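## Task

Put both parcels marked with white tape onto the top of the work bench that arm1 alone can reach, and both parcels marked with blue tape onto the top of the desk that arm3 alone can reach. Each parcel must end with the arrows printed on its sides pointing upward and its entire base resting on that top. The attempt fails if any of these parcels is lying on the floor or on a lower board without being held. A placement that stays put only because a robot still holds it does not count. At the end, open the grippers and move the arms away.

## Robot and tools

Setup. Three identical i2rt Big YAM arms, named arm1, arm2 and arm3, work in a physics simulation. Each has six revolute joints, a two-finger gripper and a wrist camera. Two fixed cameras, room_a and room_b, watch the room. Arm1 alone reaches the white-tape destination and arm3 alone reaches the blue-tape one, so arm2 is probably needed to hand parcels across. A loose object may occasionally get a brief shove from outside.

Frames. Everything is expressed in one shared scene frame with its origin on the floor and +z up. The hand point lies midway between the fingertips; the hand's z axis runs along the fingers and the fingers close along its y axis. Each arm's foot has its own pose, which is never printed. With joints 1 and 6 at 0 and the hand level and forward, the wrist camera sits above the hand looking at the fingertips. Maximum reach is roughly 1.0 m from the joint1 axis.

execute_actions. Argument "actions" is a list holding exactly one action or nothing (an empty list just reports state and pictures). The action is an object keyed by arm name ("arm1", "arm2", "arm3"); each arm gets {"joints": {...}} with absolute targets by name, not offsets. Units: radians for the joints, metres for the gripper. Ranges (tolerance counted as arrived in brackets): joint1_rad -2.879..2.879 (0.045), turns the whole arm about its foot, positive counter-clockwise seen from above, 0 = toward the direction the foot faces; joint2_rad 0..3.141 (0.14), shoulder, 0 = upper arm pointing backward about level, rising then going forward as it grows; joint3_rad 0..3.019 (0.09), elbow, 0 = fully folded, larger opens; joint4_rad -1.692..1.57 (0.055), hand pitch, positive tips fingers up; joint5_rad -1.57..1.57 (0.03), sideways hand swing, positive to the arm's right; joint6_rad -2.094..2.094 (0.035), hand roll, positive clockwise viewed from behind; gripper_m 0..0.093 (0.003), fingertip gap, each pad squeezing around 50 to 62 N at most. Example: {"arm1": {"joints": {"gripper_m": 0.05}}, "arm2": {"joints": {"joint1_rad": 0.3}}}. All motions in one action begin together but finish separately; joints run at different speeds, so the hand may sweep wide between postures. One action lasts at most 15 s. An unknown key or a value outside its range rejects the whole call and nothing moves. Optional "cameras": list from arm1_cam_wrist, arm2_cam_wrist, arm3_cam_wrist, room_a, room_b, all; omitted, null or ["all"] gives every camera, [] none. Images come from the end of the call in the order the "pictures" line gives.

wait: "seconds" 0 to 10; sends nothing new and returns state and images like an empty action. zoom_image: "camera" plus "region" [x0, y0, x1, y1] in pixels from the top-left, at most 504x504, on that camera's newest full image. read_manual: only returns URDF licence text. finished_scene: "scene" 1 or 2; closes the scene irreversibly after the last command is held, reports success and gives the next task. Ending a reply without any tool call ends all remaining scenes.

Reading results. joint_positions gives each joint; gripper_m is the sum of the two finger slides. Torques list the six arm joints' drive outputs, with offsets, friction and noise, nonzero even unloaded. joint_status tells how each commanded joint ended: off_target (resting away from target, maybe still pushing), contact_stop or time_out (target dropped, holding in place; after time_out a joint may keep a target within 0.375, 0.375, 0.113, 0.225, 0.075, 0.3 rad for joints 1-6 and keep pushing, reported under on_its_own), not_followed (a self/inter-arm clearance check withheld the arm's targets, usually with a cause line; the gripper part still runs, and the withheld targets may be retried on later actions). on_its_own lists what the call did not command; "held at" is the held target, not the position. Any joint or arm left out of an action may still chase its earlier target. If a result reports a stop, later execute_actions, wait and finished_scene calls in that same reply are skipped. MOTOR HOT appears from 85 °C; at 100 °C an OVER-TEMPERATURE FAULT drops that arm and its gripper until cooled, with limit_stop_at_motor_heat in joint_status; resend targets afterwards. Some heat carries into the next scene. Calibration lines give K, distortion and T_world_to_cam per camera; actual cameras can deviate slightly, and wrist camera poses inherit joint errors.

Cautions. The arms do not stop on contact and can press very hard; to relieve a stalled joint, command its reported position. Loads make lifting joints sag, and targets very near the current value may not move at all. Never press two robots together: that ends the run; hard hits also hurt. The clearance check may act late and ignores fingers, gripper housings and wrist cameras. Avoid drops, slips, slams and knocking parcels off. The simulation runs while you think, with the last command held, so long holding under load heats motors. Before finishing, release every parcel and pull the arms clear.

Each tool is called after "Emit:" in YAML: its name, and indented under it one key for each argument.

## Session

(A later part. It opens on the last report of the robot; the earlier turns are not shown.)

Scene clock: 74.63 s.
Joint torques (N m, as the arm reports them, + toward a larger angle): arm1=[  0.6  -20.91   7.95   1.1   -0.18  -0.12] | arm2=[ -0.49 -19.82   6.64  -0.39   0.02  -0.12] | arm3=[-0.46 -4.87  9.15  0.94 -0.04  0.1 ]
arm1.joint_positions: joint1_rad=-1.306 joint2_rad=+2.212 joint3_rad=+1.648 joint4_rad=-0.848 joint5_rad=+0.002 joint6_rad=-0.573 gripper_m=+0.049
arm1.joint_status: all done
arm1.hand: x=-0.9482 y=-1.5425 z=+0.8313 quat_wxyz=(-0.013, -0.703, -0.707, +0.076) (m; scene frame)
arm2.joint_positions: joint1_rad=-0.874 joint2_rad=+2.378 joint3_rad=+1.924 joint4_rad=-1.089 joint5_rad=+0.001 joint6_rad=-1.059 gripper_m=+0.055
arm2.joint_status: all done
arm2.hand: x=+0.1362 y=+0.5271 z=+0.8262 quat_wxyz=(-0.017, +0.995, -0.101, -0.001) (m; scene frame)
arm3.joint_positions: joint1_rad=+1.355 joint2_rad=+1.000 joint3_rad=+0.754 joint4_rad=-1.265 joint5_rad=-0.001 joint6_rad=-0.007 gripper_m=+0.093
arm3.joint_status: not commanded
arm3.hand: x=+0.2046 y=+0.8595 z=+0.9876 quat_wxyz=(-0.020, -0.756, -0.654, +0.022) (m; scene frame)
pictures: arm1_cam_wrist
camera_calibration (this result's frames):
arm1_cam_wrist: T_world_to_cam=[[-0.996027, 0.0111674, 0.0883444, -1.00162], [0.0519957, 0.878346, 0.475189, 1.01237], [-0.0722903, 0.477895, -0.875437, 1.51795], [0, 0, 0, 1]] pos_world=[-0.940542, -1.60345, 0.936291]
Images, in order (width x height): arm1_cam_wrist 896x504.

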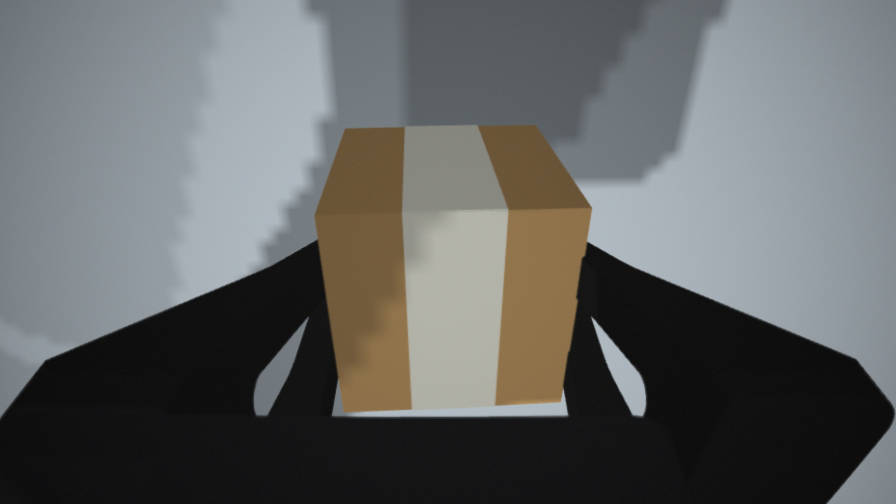

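Emit:
execute_actions:
  actions:
    - {"arm1": {"joints": {"joint2_rad": 2.262}}, "arm2": {"joints": {"joint2_rad": 2.64, "joint3_rad": 1.93, "joint4_rad": -0.835}}}
  cameras: ["arm2_cam_wrist"]

Scene clock: 75.87 s.
Joint torques (N m, as the arm reports them, + toward a larger angle): arm1=[  0.56 -18.9    7.9    1.1   -0.17  -0.11] | arm2=[ -0.4  -20.96   6.39   0.33  -0.03  -0.12] | arm3=[-0.38 -4.9   9.14  0.94 -0.03  0.1 ]
arm1.joint_positions: joint1_rad=-1.306 joint2_rad=+2.225 joint3_rad=+1.648 joint4_rad=-0.848 joint5_rad=+0.002 joint6_rad=-0.573 gripper_m=+0.049
arm1.joint_status: all done
arm1.hand: x=-0.9469 y=-1.5404 z=+0.8230 quat_wxyz=(-0.011, -0.703, -0.707, +0.070) (m; scene frame)
arm2.joint_positions: joint1_rad=-0.874 joint2_rad=+2.653 joint3_rad=+1.920 joint4_rad=-0.845 joint5_rad=+0.002 joint6_rad=-1.060 gripper_m=+0.055
arm2.joint_status: all done
arm2.hand: x=+0.1447 y=+0.5074 z=+0.6429 quat_wxyz=(-0.001, +0.995, -0.100, +0.006) (m; scene frame)
arm3.joint_positions: joint1_rad=+1.355 joint2_rad=+1.000 joint3_rad=+0.754 joint4_rad=-1.265 joint5_rad=-0.001 joint6_rad=-0.007 gripper_m=+0.093
arm3.joint_status: not commanded
arm3.hand: x=+0.2046 y=+0.8595 z=+0.9876 quat_wxyz=(-0.020, -0.756, -0.654, +0.022) (m; scene frame)
pictures: arm2_cam_wrist
camera_calibration (this result's frames):
arm2_cam_wrist: T_world_to_cam=[[0.197871, 0.98016, 0.0115041, -0.536644], [0.785768, -0.165622, 0.595935, -0.407108], [0.586017, -0.108879, -0.80295, 0.607717], [0, 0, 0, 1]] pos_world=[0.0699456, 0.524739, 0.73675]
Images, in order (width x height): arm2_cam_wrist 896x504.

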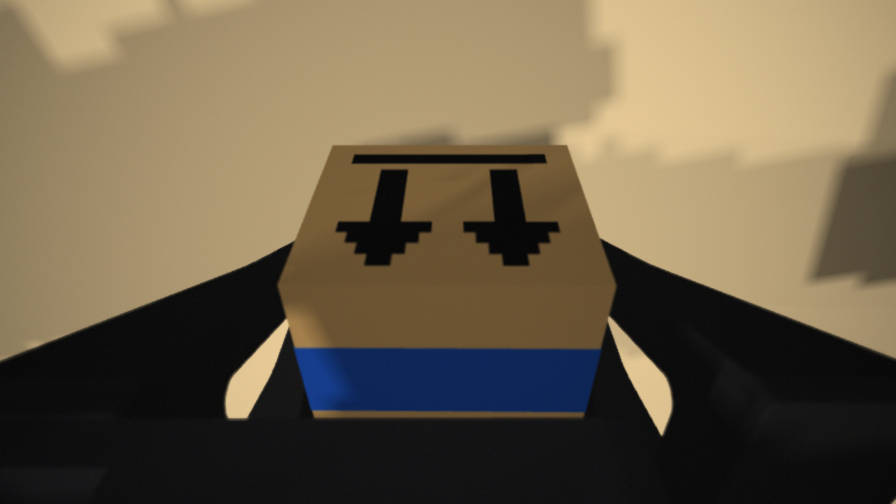

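Emit:
execute_actions:
  actions:
    - {"arm1": {"joints": {"joint2_rad": 2.24, "gripper_m": 0.093}}, "arm2": {"joints": {"gripper_m": 0.093}}}
  cameras: ["arm1_cam_wrist", "arm2_cam_wrist"]

Scene clock: 76.67 s.
Joint torques (N m, as the arm reports them, + toward a larger angle): arm1=[  0.43 -21.06   7.92   1.1   -0.18  -0.11] | arm2=[ -0.87 -21.25   6.42   0.35  -0.03  -0.11] | arm3=[-0.45 -4.89  9.15  0.94 -0.04  0.1 ]
arm1.joint_positions: joint1_rad=-1.306 joint2_rad=+2.225 joint3_rad=+1.648 joint4_rad=-0.848 joint5_rad=+0.002 joint6_rad=-0.573 gripper_m=+0.093
arm1.joint_status: all done
arm1.hand: x=-0.9469 y=-1.5404 z=+0.8230 quat_wxyz=(-0.011, -0.703, -0.707, +0.070) (m; scene frame)
arm2.joint_positions: joint1_rad=-0.874 joint2_rad=+2.653 joint3_rad=+1.920 joint4_rad=-0.845 joint5_rad=+0.002 joint6_rad=-1.060 gripper_m=+0.093
arm2.joint_status: all done
arm2.hand: x=+0.1447 y=+0.5074 z=+0.6429 quat_wxyz=(-0.001, +0.995, -0.100, +0.006) (m; scene frame)
arm3.joint_positions: joint1_rad=+1.355 joint2_rad=+1.000 joint3_rad=+0.754 joint4_rad=-1.265 joint5_rad=-0.001 joint6_rad=-0.007 gripper_m=+0.093
arm3.joint_status: not commanded
arm3.hand: x=+0.2046 y=+0.8595 z=+0.9876 quat_wxyz=(-0.020, -0.756, -0.654, +0.022) (m; scene frame)
pictures: arm1_cam_wrist, arm2_cam_wrist
camera_calibration (this result's frames):
arm1_cam_wrist: T_world_to_cam=[[-0.996619, 0.0103179, 0.0815126, -0.995867], [0.0487163, 0.873092, 0.485116, 0.995028], [-0.0661626, 0.487447, -0.870642, 1.52633], [0, 0, 0, 1]] pos_world=[-0.939988, -1.60248, 0.92736]
arm2_cam_wrist: T_world_to_cam=[[0.197871, 0.98016, 0.0115041, -0.536644], [0.785768, -0.165622, 0.595935, -0.407108], [0.586017, -0.108879, -0.80295, 0.607717], [0, 0, 0, 1]] pos_world=[0.0699456, 0.524739, 0.73675]
Images, in order (width x height): arm1_cam_wrist 896x504, arm2_cam_wrist 896x504.

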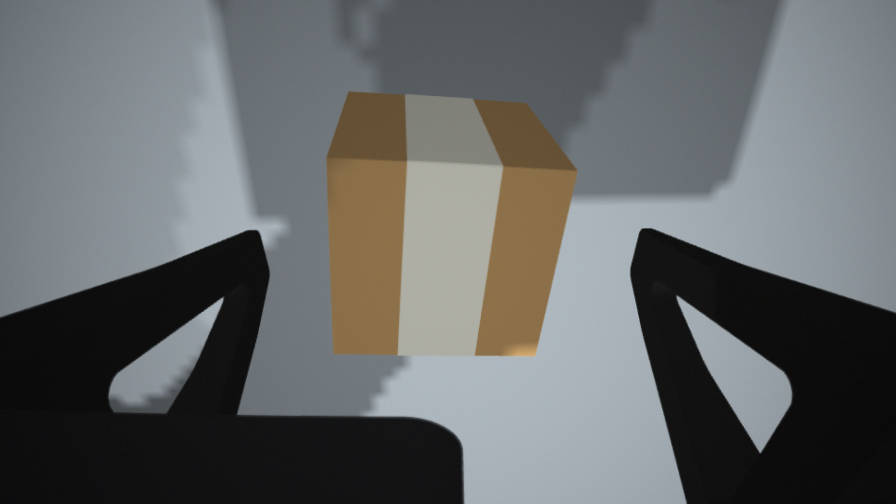

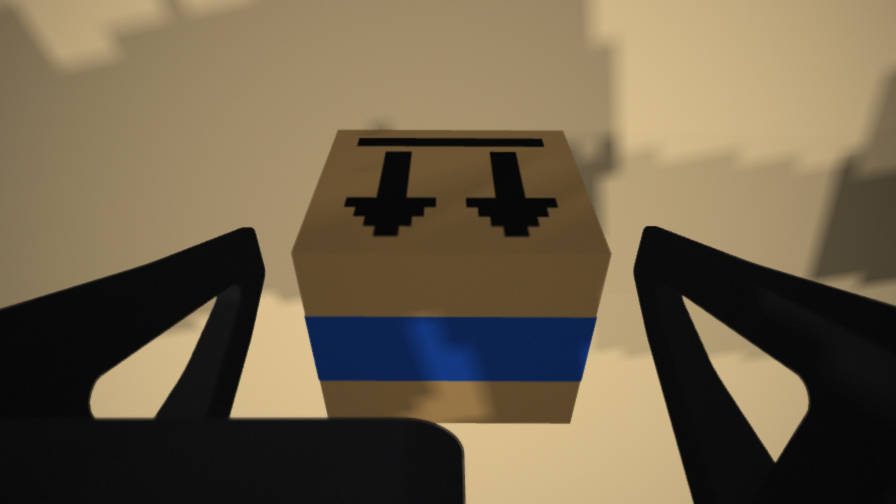

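Emit:
execute_actions:
  actions:
    - {"arm1": {"joints": {"joint1_rad": 1.59, "joint2_rad": 1.6, "joint3_rad": 1.66, "joint4_rad": 0.6, "joint6_rad": 0.0}}, "arm2": {"joints": {"joint2_rad": 1.5, "joint3_rad": 0.8, "joint4_rad": -0.85}}, "arm3": {"joints": {"joint2_rad": 2.18, "joint3_rad": 1.605, "joint4_rad": -0.97}}}
  cameras: ["arm3_cam_wrist", "room_a"]

Scene clock: 79.93 s.
Joint torques (N m, as the arm reports them, + toward a larger angle): arm1=[ -0.21 -15.34   9.65   1.9   -0.02   0.04] | arm2=[-0.8  -8.98  6.02 -0.16 -0.02 -0.11] | arm3=[ -0.4  -21.97  10.88   0.87  -0.04   0.1 ]
arm1.joint_positions: joint1_rad=+1.594 joint2_rad=+1.596 joint3_rad=+1.660 joint4_rad=+0.588 joint5_rad=-0.001 joint6_rad=-0.009 gripper_m=+0.093
arm1.joint_status: all done
arm1.hand: x=-0.0988 y=-0.5211 z=+1.5706 quat_wxyz=(-0.834, +0.164, -0.411, -0.331) (m; scene frame)
arm2.joint_positions: joint1_rad=-0.874 joint2_rad=+1.508 joint3_rad=+0.798 joint4_rad=-0.846 joint5_rad=+0.002 joint6_rad=-1.060 gripper_m=+0.093
arm2.joint_status: all done
arm2.hand: x=+0.2372 y=+0.2091 z=+0.9123 quat_wxyz=(-0.011, +0.995, -0.100, +0.002) (m; scene frame)
arm3.joint_positions: joint1_rad=+1.355 joint2_rad=+2.181 joint3_rad=+1.566 joint4_rad=-0.967 joint5_rad=-0.001 joint6_rad=-0.007 gripper_m=+0.093
arm3.joint_status: all done
arm3.hand: x=+0.1532 y=+0.5193 z=+0.7760 quat_wxyz=(+0.003, -0.756, -0.655, -0.005) (m; scene frame)
pictures: arm3_cam_wrist, room_a
camera_calibration (this result's frames):
arm3_cam_wrist: T_world_to_cam=[[-0.989875, 0.141579, -0.0101509, 0.0848363], [0.108873, 0.803198, 0.585679, -0.884265], [0.0910732, 0.578644, -0.810479, 0.437264], [0, 0, 0, 1]] pos_world=[0.140427, 0.445208, 0.873151]
Images, in order (width x height): arm3_cam_wrist 896x504, room_a 896x504.

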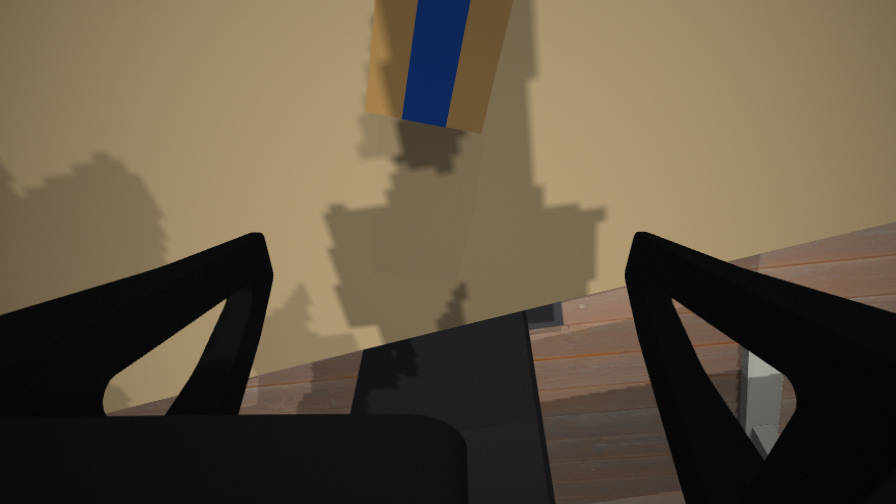

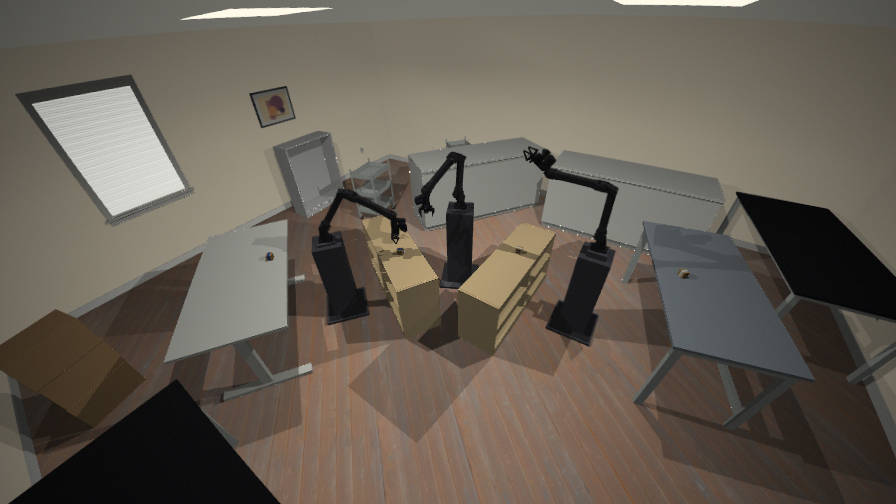

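Emit:
execute_actions:
  actions: []

Scene clock: 80.80 s.
Joint torques (N m, as the arm reports them, + toward a larger angle): arm1=[ -0.11 -15.41   9.67   1.94  -0.04   0.04] | arm2=[-0.64 -8.86  6.01 -0.14 -0.02 -0.11] | arm3=[ -0.45 -22.29  10.89   0.88  -0.04   0.09]
arm1.joint_positions: joint1_rad=+1.594 joint2_rad=+1.596 joint3_rad=+1.660 joint4_rad=+0.588 joint5_rad=-0.001 joint6_rad=-0.009 gripper_m=+0.093
arm1.joint_status: all done
arm1.hand: x=-0.0988 y=-0.5211 z=+1.5706 quat_wxyz=(-0.834, +0.164, -0.411, -0.331) (m; scene frame)
arm2.joint_positions: joint1_rad=-0.874 joint2_rad=+1.508 joint3_rad=+0.798 joint4_rad=-0.846 joint5_rad=+0.002 joint6_rad=-1.060 gripper_m=+0.093
arm2.joint_status: all done
arm2.hand: x=+0.2372 y=+0.2091 z=+0.9123 quat_wxyz=(-0.011, +0.995, -0.100, +0.002) (m; scene frame)
arm3.joint_positions: joint1_rad=+1.355 joint2_rad=+2.181 joint3_rad=+1.566 joint4_rad=-0.967 joint5_rad=-0.001 joint6_rad=-0.007 gripper_m=+0.093
arm3.joint_status: all done
arm3.hand: x=+0.1532 y=+0.5193 z=+0.7760 quat_wxyz=(+0.003, -0.756, -0.655, -0.005) (m; scene frame)
pictures: arm1_cam_wrist, arm2_cam_wrist, arm3_cam_wrist, room_a, room_b
camera_calibration (this result's frames):
arm1_cam_wrist: T_world_to_cam=[[0.692112, -0.721748, -0.0077662, -0.296554], [0.0168084, 0.0268731, -0.999498, 1.58866], [0.721594, 0.691634, 0.0307306, 0.505057], [0, 0, 0, 1]] pos_world=[-0.1859, -0.606044, 1.57004]
arm2_cam_wrist: T_world_to_cam=[[0.197786, 0.979771, 0.030488, -0.282867], [0.789726, -0.177693, 0.58716, -0.680119], [0.5807, -0.0920551, -0.808896, 0.740521], [0, 0, 0, 1]] pos_world=[0.163034, 0.224461, 1.00697]
arm3_cam_wrist: T_world_to_cam=[[-0.989875, 0.141579, -0.0101509, 0.0848363], [0.108873, 0.803198, 0.585679, -0.884265], [0.0910732, 0.578644, -0.810479, 0.437264], [0, 0, 0, 1]] pos_world=[0.140427, 0.445208, 0.873151]
Images, in order (width x height): arm1_cam_wrist 896x504, arm2_cam_wrist 896x504, arm3_cam_wrist 896x504, room_a 896x504, room_b 896x504.

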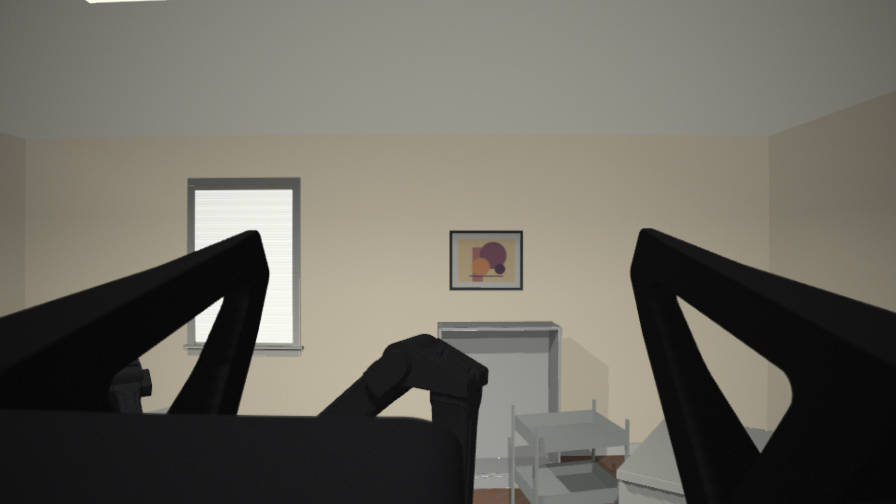

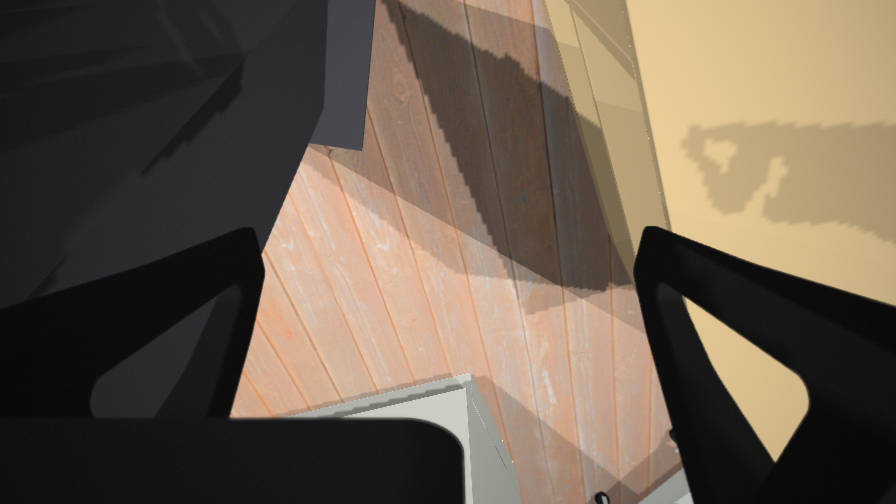

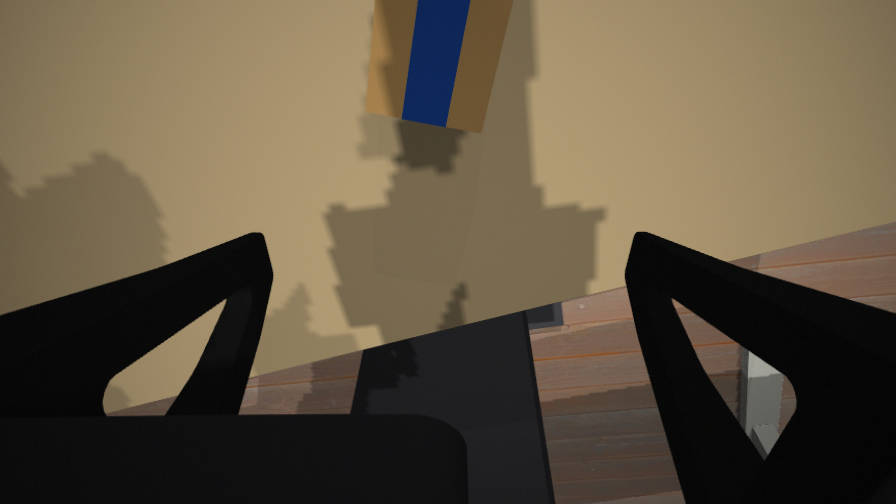

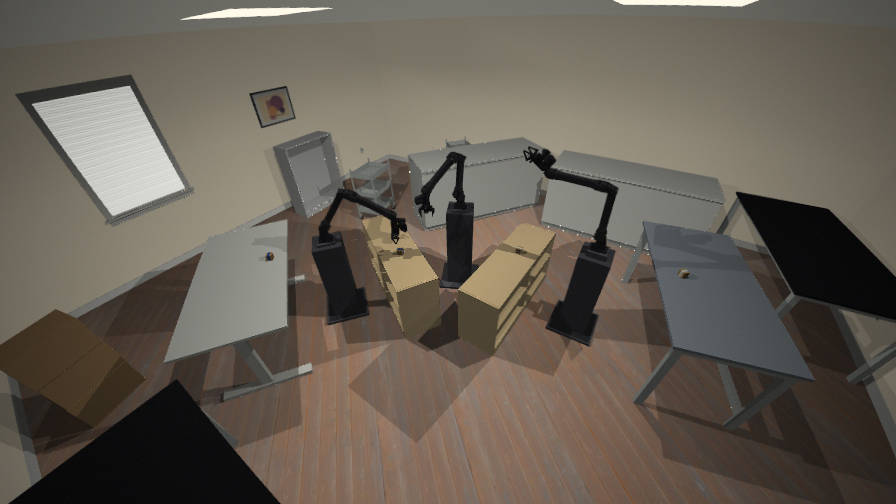

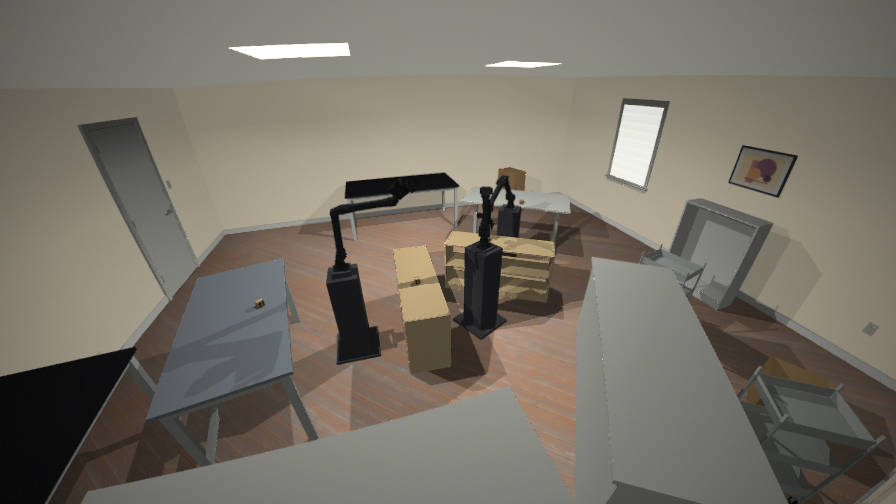

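Emit:
execute_actions:
  actions:
    - {"arm1": {"joints": {"joint1_rad": 1.594, "joint2_rad": 2.55, "joint3_rad": 1.17, "joint4_rad": 1.17, "joint6_rad": 0.0}}, "arm3": {"joints": {"joint1_rad": 1.37, "joint2_rad": 2.44, "joint3_rad": 1.67, "joint4_rad": -0.78, "joint6_rad": 0.16}}}
  cameras: ["arm1_cam_wrist", "arm3_cam_wrist"]

Scene clock: 83.17 s.
Joint torques (N m, as the arm reports them, + toward a larger angle): arm1=[  0.13 -17.81   4.19   2.53  -0.03   0.04] | arm2=[-0.71 -8.89  6.   -0.15 -0.03 -0.11] | arm3=[  0.34 -23.8    8.17   1.33  -0.02   0.11]
arm1.joint_positions: joint1_rad=+1.594 joint2_rad=+2.533 joint3_rad=+1.152 joint4_rad=+1.157 joint5_rad=-0.001 joint6_rad=-0.009 gripper_m=+0.093
arm1.joint_status: all done
arm1.hand: x=-0.0962 y=-0.5107 z=+0.7507 quat_wxyz=(-0.580, +0.292, -0.724, -0.233) (m; scene frame)
arm2.joint_positions: joint1_rad=-0.874 joint2_rad=+1.508 joint3_rad=+0.798 joint4_rad=-0.846 joint5_rad=+0.002 joint6_rad=-1.060 gripper_m=+0.093
arm2.joint_status: not commanded
arm2.hand: x=+0.2372 y=+0.2091 z=+0.9123 quat_wxyz=(-0.011, +0.995, -0.100, +0.002) (m; scene frame)
arm3.joint_positions: joint1_rad=+1.363 joint2_rad=+2.444 joint3_rad=+1.652 joint4_rad=-0.788 joint5_rad=-0.001 joint6_rad=+0.152 gripper_m=+0.093
arm3.joint_status: all done
arm3.hand: x=+0.1558 y=+0.5001 z=+0.6446 quat_wxyz=(+0.002, -0.803, -0.596, -0.003) (m; scene frame)
pictures: arm1_cam_wrist, arm3_cam_wrist
camera_calibration (this result's frames):
arm1_cam_wrist: T_world_to_cam=[[0.691032, -0.72276, -0.00962622, -0.296409], [-0.545654, -0.512874, -0.662738, 0.186326], [0.474063, 0.463226, -0.748789, 0.965852], [0, 0, 0, 1]] pos_world=[-0.151377, -0.566078, 0.843852]
arm3_cam_wrist: T_world_to_cam=[[-0.957317, 0.288905, -0.00888423, 0.00914044], [0.229753, 0.779242, 0.583091, -0.797339], [0.175381, 0.556162, -0.812358, 0.340898], [0, 0, 0, 1]] pos_world=[0.132154, 0.429085, 0.741934]
Images, in order (width x height): arm1_cam_wrist 896x504, arm3_cam_wrist 896x504.

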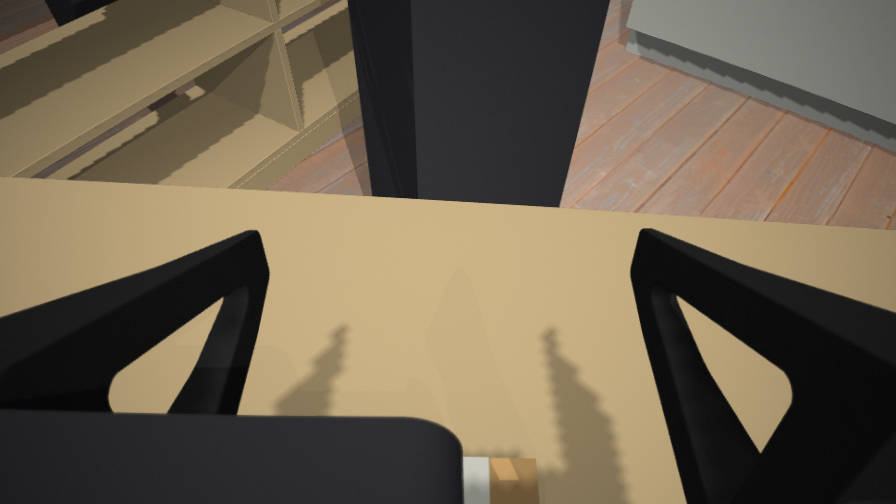

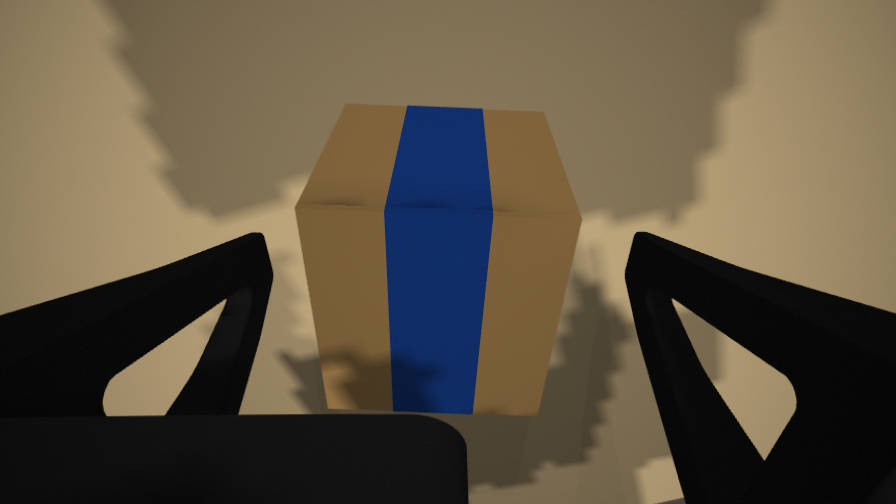

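Emit:
execute_actions:
  actions:
    - {"arm1": {"joints": {"joint2_rad": 2.70}}, "arm3": {"joints": {"gripper_m": 0.03}}}
  cameras: ["arm1_cam_wrist", "arm3_cam_wrist"]

Scene clock: 84.77 s.
Joint torques (N m, as the arm reports them, + toward a larger angle): arm1=[  0.26 -17.81   1.86   2.24  -0.03   0.04] | arm2=[-0.74 -8.84  5.99 -0.16 -0.03 -0.11] | arm3=[  0.26 -23.92   8.15   1.25  -0.03   0.1 ]
arm1.joint_positions: joint1_rad=+1.594 joint2_rad=+2.695 joint3_rad=+1.165 joint4_rad=+1.164 joint5_rad=-0.001 joint6_rad=-0.009 gripper_m=+0.093
arm1.joint_status: all done
arm1.hand: x=-0.1289 y=-0.5410 z=+0.6525 quat_wxyz=(-0.527, +0.308, -0.763, -0.212) (m; scene frame)
arm2.joint_positions: joint1_rad=-0.874 joint2_rad=+1.508 joint3_rad=+0.798 joint4_rad=-0.846 joint5_rad=+0.002 joint6_rad=-1.060 gripper_m=+0.093
arm2.joint_status: not commanded
arm2.hand: x=+0.2372 y=+0.2091 z=+0.9123 quat_wxyz=(-0.011, +0.995, -0.100, +0.002) (m; scene frame)
arm3.joint_positions: joint1_rad=+1.363 joint2_rad=+2.444 joint3_rad=+1.652 joint4_rad=-0.788 joint5_rad=-0.001 joint6_rad=+0.153 gripper_m=+0.050
arm3.joint_status: gripper_m off_target (ended at +0.050, target +0.030)
arm3.hand: x=+0.1558 y=+0.5001 z=+0.6446 quat_wxyz=(+0.002, -0.803, -0.596, -0.003) (m; scene frame)
pictures: arm1_cam_wrist, arm3_cam_wrist
camera_calibration (this result's frames):
arm1_cam_wrist: T_world_to_cam=[[0.690761, -0.723018, -0.0097135, -0.296746], [-0.607167, -0.572679, -0.550806, -0.0255012], [0.39268, 0.386373, -0.834577, 0.925833], [0, 0, 0, 1]] pos_world=[-0.174059, -0.586874, 0.75575]
arm3_cam_wrist: T_world_to_cam=[[-0.957206, 0.28927, -0.00888124, 0.00893871], [0.230052, 0.779154, 0.583091, -0.797342], [0.175591, 0.556096, -0.812358, 0.340898], [0, 0, 0, 1]] pos_world=[0.132128, 0.429094, 0.741934]
Images, in order (width x height): arm1_cam_wrist 896x504, arm3_cam_wrist 896x504.

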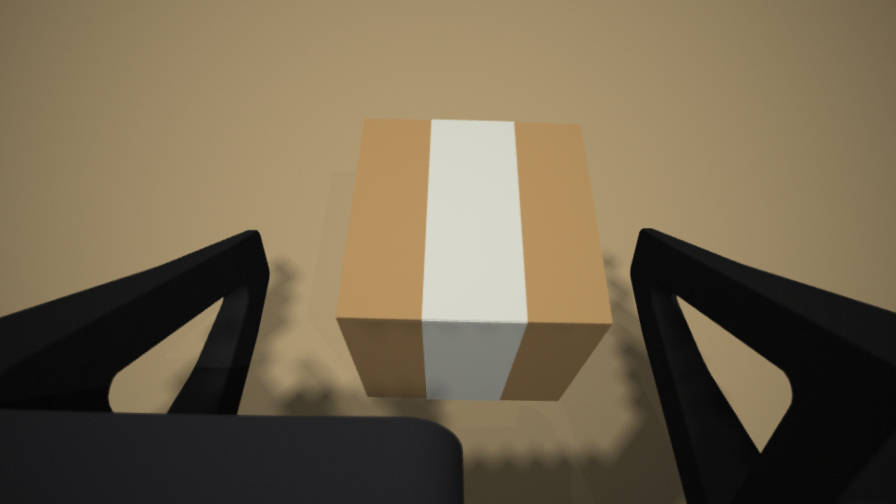

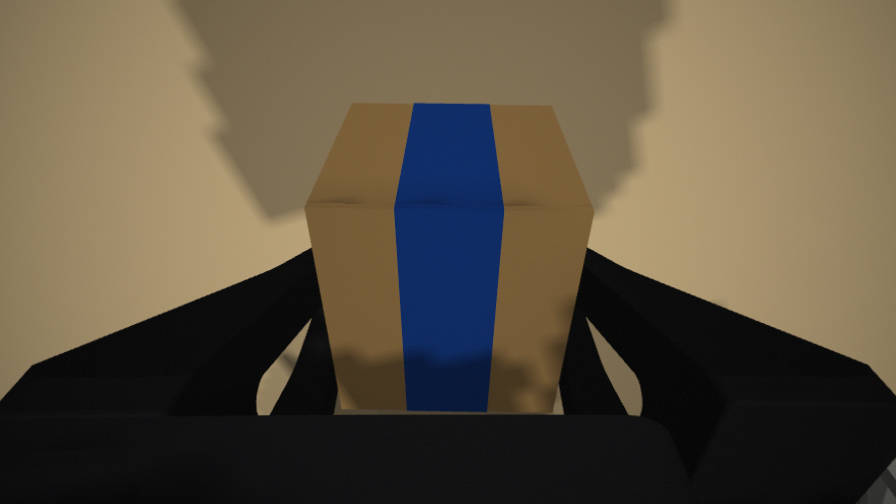

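Emit:
execute_actions:
  actions:
    - {"arm1": {"joints": {"gripper_m": 0.03}}, "arm3": {"joints": {"joint1_rad": 0.6, "joint2_rad": 1.90, "joint3_rad": 1.155, "joint4_rad": -0.82, "gripper_m": 0.03}}}
  cameras: ["arm1_cam_wrist", "arm3_cam_wrist"]

Scene clock: 86.80 s.
Joint torques (N m, as the arm reports them, + toward a larger angle): arm1=[  0.26 -18.05   1.91   2.25  -0.04   0.02] | arm2=[-0.67 -8.84  6.   -0.14 -0.03 -0.11] | arm3=[ -0.47 -15.52   7.5    0.79  -0.14   0.08]
arm1.joint_positions: joint1_rad=+1.594 joint2_rad=+2.695 joint3_rad=+1.165 joint4_rad=+1.164 joint5_rad=-0.001 joint6_rad=-0.008 gripper_m=+0.049
arm1.joint_status: gripper_m off_target (ended at +0.049, target +0.030)
arm1.hand: x=-0.1289 y=-0.5411 z=+0.6525 quat_wxyz=(-0.527, +0.307, -0.764, -0.212) (m; scene frame)
arm2.joint_positions: joint1_rad=-0.874 joint2_rad=+1.508 joint3_rad=+0.798 joint4_rad=-0.846 joint5_rad=+0.002 joint6_rad=-1.060 gripper_m=+0.093
arm2.joint_status: not commanded
arm2.hand: x=+0.2372 y=+0.2091 z=+0.9123 quat_wxyz=(-0.011, +0.995, -0.100, +0.002) (m; scene frame)
arm3.joint_positions: joint1_rad=+0.596 joint2_rad=+1.883 joint3_rad=+1.153 joint4_rad=-0.814 joint5_rad=+0.002 joint6_rad=+0.155 gripper_m=+0.050
arm3.joint_status: gripper_m off_target (ended at +0.050, target +0.030); the others done
arm3.hand: x=-0.1461 y=+0.8131 z=+0.8091 quat_wxyz=(-0.005, -0.968, -0.251, +0.012) (m; scene frame)
pictures: arm1_cam_wrist, arm3_cam_wrist
camera_calibration (this result's frames):
arm1_cam_wrist: T_world_to_cam=[[0.690203, -0.723538, -0.0106478, -0.296556], [-0.607961, -0.571845, -0.550796, -0.0251593], [0.392433, 0.386634, -0.834572, 0.925939], [0, 0, 0, 1]] pos_world=[-0.173981, -0.586956, 0.755748]
arm3_cam_wrist: T_world_to_cam=[[-0.48687, 0.873404, -0.0110869, -0.773516], [0.723435, 0.41032, 0.555229, -0.6732], [0.489488, 0.262304, -0.831624, 0.653846], [0, 0, 0, 1]] pos_world=[-0.209635, 0.780313, 0.908958]
Images, in order (width x height): arm1_cam_wrist 896x504, arm3_cam_wrist 896x504.

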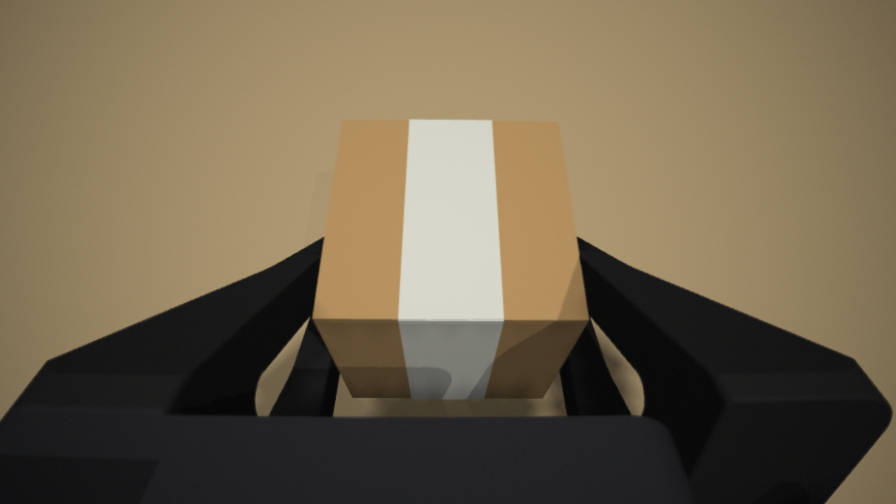

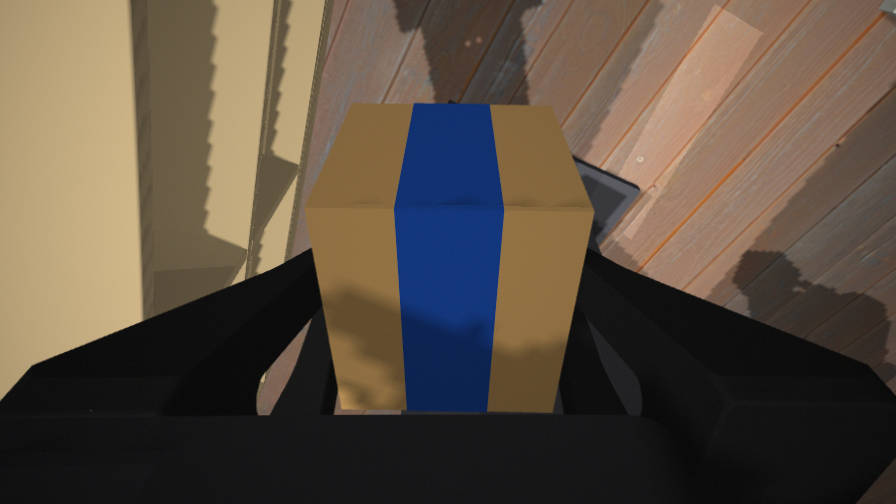

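Emit:
execute_actions:
  actions:
    - {"arm1": {"joints": {"joint1_rad": -1.08, "joint2_rad": 2.50, "joint3_rad": 2.295, "joint4_rad": -1.61, "gripper_m": 0.03}}, "arm3": {"joints": {"joint1_rad": -1.313, "joint2_rad": 1.90, "joint3_rad": 1.155, "joint4_rad": -0.76, "gripper_m": 0.03}}}
  cameras: ["arm1_cam_wrist", "arm3_cam_wrist", "room_a"]

Scene clock: 91.13 s.
Joint torques (N m, as the arm reports them, + toward a larger angle): arm1=[  0.25 -24.73  10.01  -0.22  -0.08   0.02] | arm2=[-0.69 -8.85  6.   -0.14 -0.03 -0.11] | arm3=[  0.27 -15.73   7.54   1.09  -0.1    0.08]
arm1.joint_positions: joint1_rad=-1.088 joint2_rad=+2.487 joint3_rad=+2.268 joint4_rad=-1.601 joint5_rad=+0.001 joint6_rad=-0.007 gripper_m=+0.049
arm1.joint_status: gripper_m off_target (ended at +0.049, target +0.030); the others done
arm1.hand: x=-0.8218 y=-1.6176 z=+0.8699 quat_wxyz=(+0.075, -0.811, -0.571, -0.103) (m; scene frame)
arm2.joint_positions: joint1_rad=-0.874 joint2_rad=+1.508 joint3_rad=+0.798 joint4_rad=-0.846 joint5_rad=+0.002 joint6_rad=-1.060 gripper_m=+0.093
arm2.joint_status: not commanded
arm2.hand: x=+0.2372 y=+0.2091 z=+0.9123 quat_wxyz=(-0.011, +0.995, -0.100, +0.002) (m; scene frame)
arm3.joint_positions: joint1_rad=-1.321 joint2_rad=+1.883 joint3_rad=+1.153 joint4_rad=-0.759 joint5_rad=+0.001 joint6_rad=+0.155 gripper_m=+0.050
arm3.joint_status: gripper_m off_target (ended at +0.050, target +0.030); the others done
arm3.hand: x=+0.0871 y=+1.5985 z=+0.8095 quat_wxyz=(+0.022, -0.761, +0.648, +0.034) (m; scene frame)
pictures: arm1_cam_wrist, arm3_cam_wrist, room_a
camera_calibration (this result's frames):
arm1_cam_wrist: T_world_to_cam=[[-0.938124, 0.346233, 0.00671328, -0.217739], [0.225617, 0.596377, 0.770345, 0.483204], [0.262716, 0.724194, -0.637592, 2.06367], [0, 0, 0, 1]] pos_world=[-0.855443, -1.70728, 0.945004]
arm3_cam_wrist: T_world_to_cam=[[0.98653, 0.162517, -0.0186453, -0.331793], [0.149222, -0.847354, 0.509631, 0.932907], [0.0670246, -0.505548, -0.860191, 1.62135], [0, 0, 0, 1]] pos_world=[0.0794433, 1.6641, 0.91305]
Images, in order (width x height): arm1_cam_wrist 896x504, arm3_cam_wrist 896x504, room_a 896x504.

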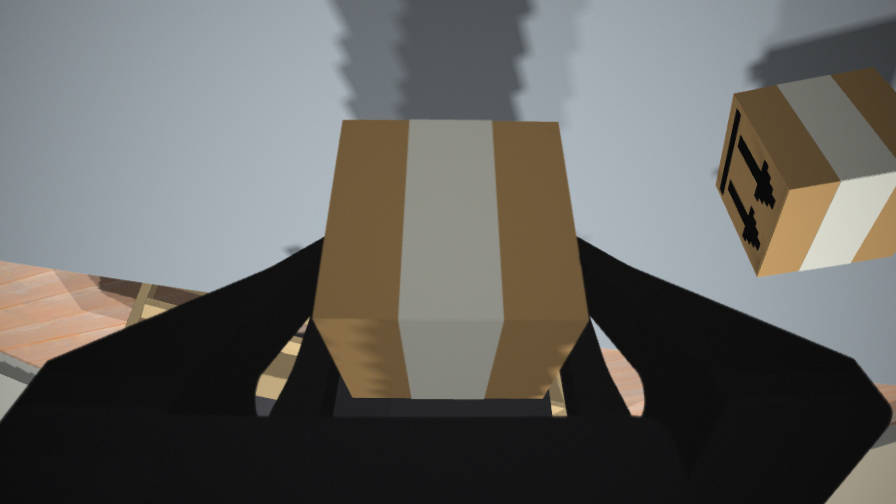

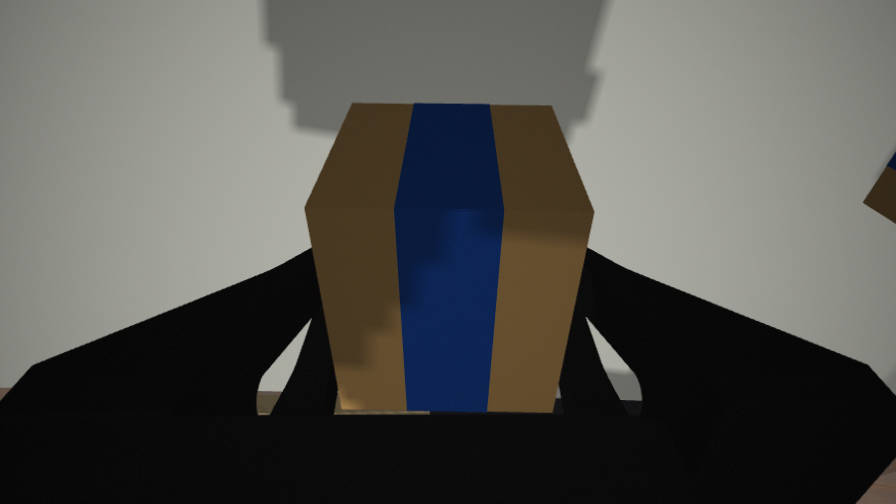

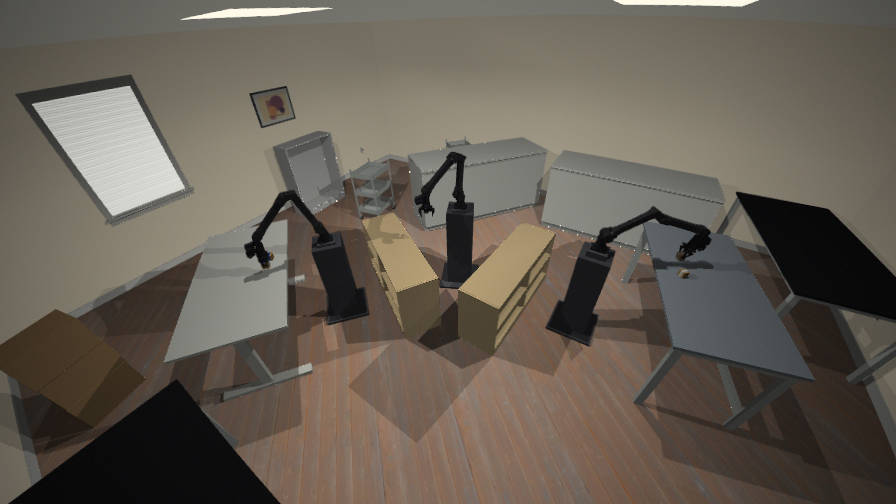

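Emit:
execute_actions:
  actions:
    - {"arm1": {"joints": {"joint2_rad": 2.595, "gripper_m": 0.03}}, "arm3": {"joints": {"joint2_rad": 1.99, "gripper_m": 0.03}}}
  cameras: ["arm1_cam_wrist", "arm3_cam_wrist"]

Scene clock: 92.63 s.
Joint torques (N m, as the arm reports them, + toward a larger angle): arm1=[  0.64 -24.14   9.76  -0.37  -0.08   0.02] | arm2=[-0.76 -8.84  5.98 -0.15 -0.03 -0.11] | arm3=[  0.27 -16.36   6.77   0.86  -0.11   0.08]
arm1.joint_positions: joint1_rad=-1.088 joint2_rad=+2.577 joint3_rad=+2.268 joint4_rad=-1.602 joint5_rad=+0.001 joint6_rad=-0.007 gripper_m=+0.049
arm1.joint_status: gripper_m off_target (ended at +0.049, target +0.030); the others done
arm1.hand: x=-0.8166 y=-1.6024 z=+0.8119 quat_wxyz=(+0.100, -0.805, -0.567, -0.139) (m; scene frame)
arm2.joint_positions: joint1_rad=-0.874 joint2_rad=+1.508 joint3_rad=+0.798 joint4_rad=-0.846 joint5_rad=+0.002 joint6_rad=-1.060 gripper_m=+0.093
arm2.joint_status: not commanded
arm2.hand: x=+0.2372 y=+0.2091 z=+0.9123 quat_wxyz=(-0.011, +0.995, -0.100, +0.002) (m; scene frame)
arm3.joint_positions: joint1_rad=-1.321 joint2_rad=+1.980 joint3_rad=+1.150 joint4_rad=-0.759 joint5_rad=+0.001 joint6_rad=+0.155 gripper_m=+0.050
arm3.joint_status: gripper_m off_target (ended at +0.050, target +0.030); the others done
arm3.hand: x=+0.0930 y=+1.5803 z=+0.7630 quat_wxyz=(-0.004, -0.762, +0.648, -0.008) (m; scene frame)
pictures: arm1_cam_wrist, arm3_cam_wrist
camera_calibration (this result's frames):
arm1_cam_wrist: T_world_to_cam=[[-0.938181, 0.346071, 0.00710026, -0.218331], [0.201185, 0.52848, 0.824763, 0.344773], [0.281674, 0.775206, -0.565434, 2.05291], [0, 0, 0, 1]] pos_world=[-0.852448, -1.69807, 0.877978]
arm3_cam_wrist: T_world_to_cam=[[0.986882, 0.161402, -0.00357209, -0.345368], [0.132263, -0.79563, 0.591168, 0.797963], [0.0925738, -0.583886, -0.80654, 1.65225], [0, 0, 0, 1]] pos_world=[0.0823414, 1.65535, 0.859642]
Images, in order (width x height): arm1_cam_wrist 896x504, arm3_cam_wrist 896x504.

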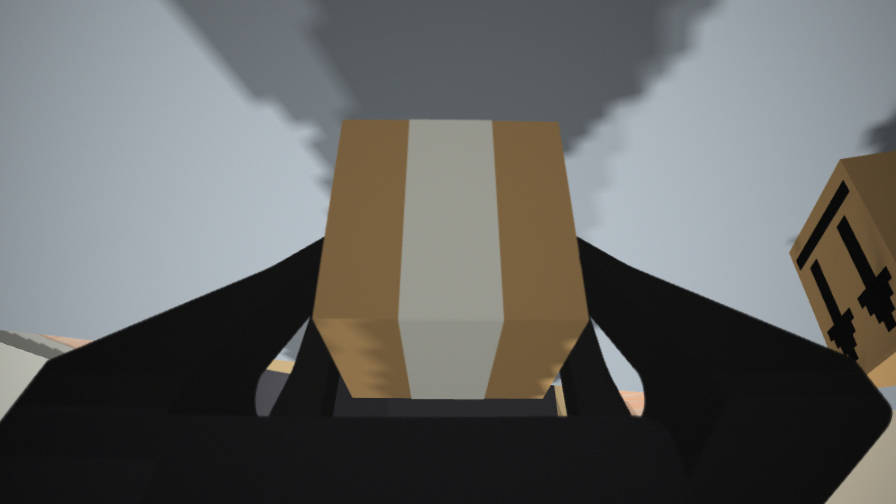

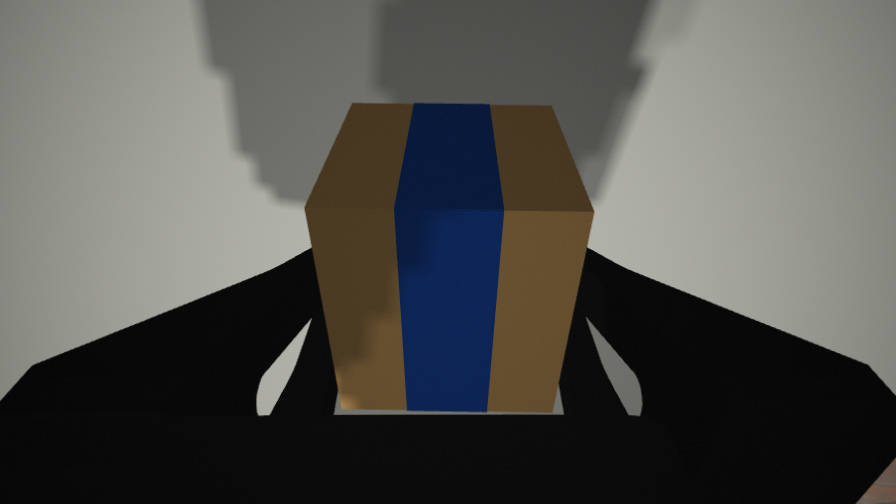

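Emit:
execute_actions:
  actions:
    - {"arm1": {"joints": {"joint2_rad": 2.615}}, "arm3": {"joints": {"joint2_rad": 2.005}}}
  cameras: []

Scene clock: 94.80 s.
Joint torques (N m, as the arm reports them, + toward a larger angle): arm1=[  0.66 -22.71   9.68  -0.34  -0.09   0.02] | arm2=[-0.74 -8.85  6.01 -0.16 -0.02 -0.11] | arm3=[  0.26 -15.39   6.92   0.9   -0.1    0.08]
arm1.joint_positions: joint1_rad=-1.088 joint2_rad=+2.577 joint3_rad=+2.268 joint4_rad=-1.602 joint5_rad=+0.001 joint6_rad=-0.007 gripper_m=+0.049
arm1.joint_status: all done
arm1.hand: x=-0.8166 y=-1.6024 z=+0.8119 quat_wxyz=(+0.100, -0.805, -0.567, -0.139) (m; scene frame)
arm2.joint_positions: joint1_rad=-0.874 joint2_rad=+1.508 joint3_rad=+0.798 joint4_rad=-0.846 joint5_rad=+0.002 joint6_rad=-1.060 gripper_m=+0.093
arm2.joint_status: not commanded
arm2.hand: x=+0.2372 y=+0.2091 z=+0.9123 quat_wxyz=(-0.011, +0.995, -0.100, +0.002) (m; scene frame)
arm3.joint_positions: joint1_rad=-1.321 joint2_rad=+1.980 joint3_rad=+1.150 joint4_rad=-0.759 joint5_rad=+0.001 joint6_rad=+0.155 gripper_m=+0.050
arm3.joint_status: all done
arm3.hand: x=+0.0930 y=+1.5803 z=+0.7630 quat_wxyz=(-0.004, -0.762, +0.648, -0.008) (m; scene frame)
pictures: none
No camera images: the call's "cameras" was empty. Leave "cameras" out to get every camera's image.

Emit:
execute_actions:
  actions:
    - {"arm1": {"joints": {"joint3_rad": 2.24}}, "arm3": {"joints": {"gripper_m": 0.093}}}
  cameras: ["arm1_cam_wrist", "arm3_cam_wrist"]

Scene clock: 95.60 s.
Joint torques (N m, as the arm reports them, + toward a larger angle): arm1=[  0.37 -22.55   6.68  -0.16  -0.07   0.02] | arm2=[-0.63 -8.8   6.01 -0.12 -0.03 -0.11] | arm3=[  0.16 -15.46   6.93   0.91  -0.11   0.08]
arm1.joint_positions: joint1_rad=-1.088 joint2_rad=+2.577 joint3_rad=+2.251 joint4_rad=-1.605 joint5_rad=+0.001 joint6_rad=-0.007 gripper_m=+0.049
arm1.joint_status: all done
arm1.hand: x=-0.8143 y=-1.5962 z=+0.8075 quat_wxyz=(+0.106, -0.804, -0.566, -0.148) (m; scene frame)
arm2.joint_positions: joint1_rad=-0.874 joint2_rad=+1.508 joint3_rad=+0.798 joint4_rad=-0.846 joint5_rad=+0.002 joint6_rad=-1.060 gripper_m=+0.093
arm2.joint_status: not commanded
arm2.hand: x=+0.2372 y=+0.2091 z=+0.9123 quat_wxyz=(-0.011, +0.995, -0.100, +0.002) (m; scene frame)
arm3.joint_positions: joint1_rad=-1.321 joint2_rad=+1.980 joint3_rad=+1.150 joint4_rad=-0.759 joint5_rad=+0.001 joint6_rad=+0.155 gripper_m=+0.093
arm3.joint_status: all done
arm3.hand: x=+0.0930 y=+1.5803 z=+0.7630 quat_wxyz=(-0.004, -0.762, +0.648, -0.008) (m; scene frame)
pictures: arm1_cam_wrist, arm3_cam_wrist
camera_calibration (this result's frames):
arm1_cam_wrist: T_world_to_cam=[[-0.938151, 0.34616, 0.00682669, -0.217896], [0.195391, 0.513059, 0.835818, 0.30639], [0.285824, 0.785457, -0.548964, 2.05143], [0, 0, 0, 1]] pos_world=[-0.850633, -1.69308, 0.871559]
arm3_cam_wrist: T_world_to_cam=[[0.986882, 0.161402, -0.00357209, -0.345368], [0.132263, -0.79563, 0.591168, 0.797963], [0.0925738, -0.583886, -0.80654, 1.65225], [0, 0, 0, 1]] pos_world=[0.0823414, 1.65535, 0.859642]
Images, in order (width x height): arm1_cam_wrist 896x504, arm3_cam_wrist 896x504.

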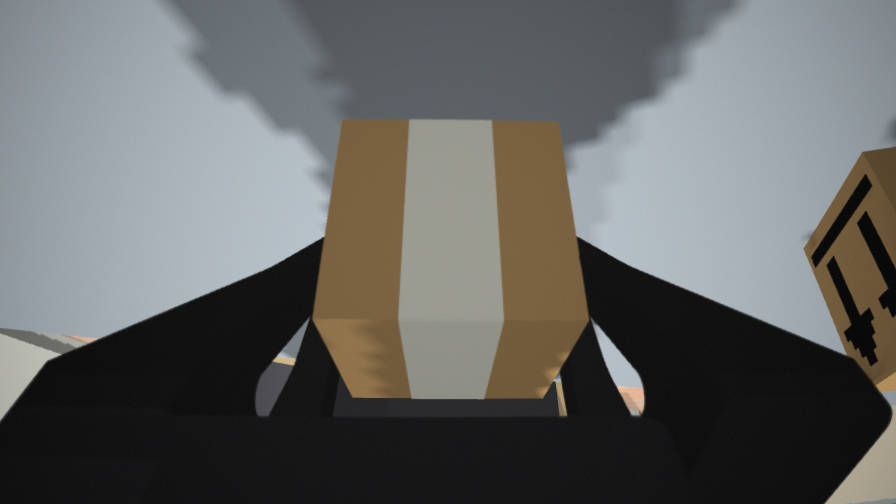

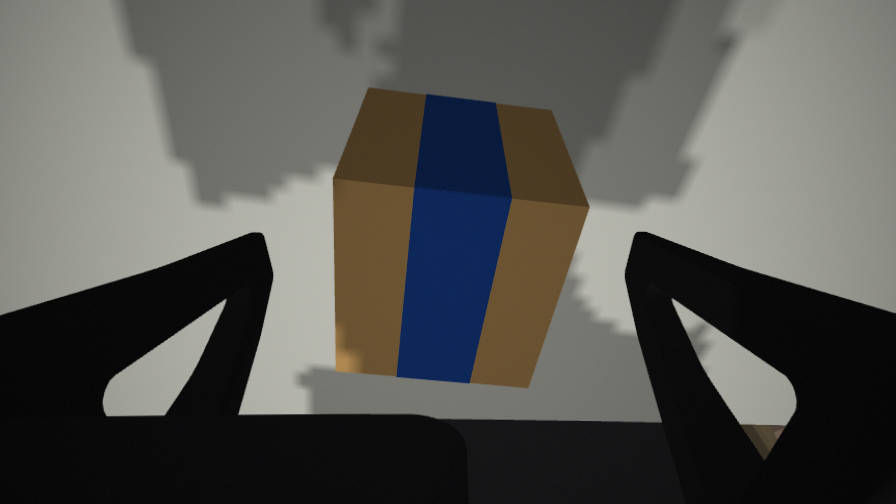

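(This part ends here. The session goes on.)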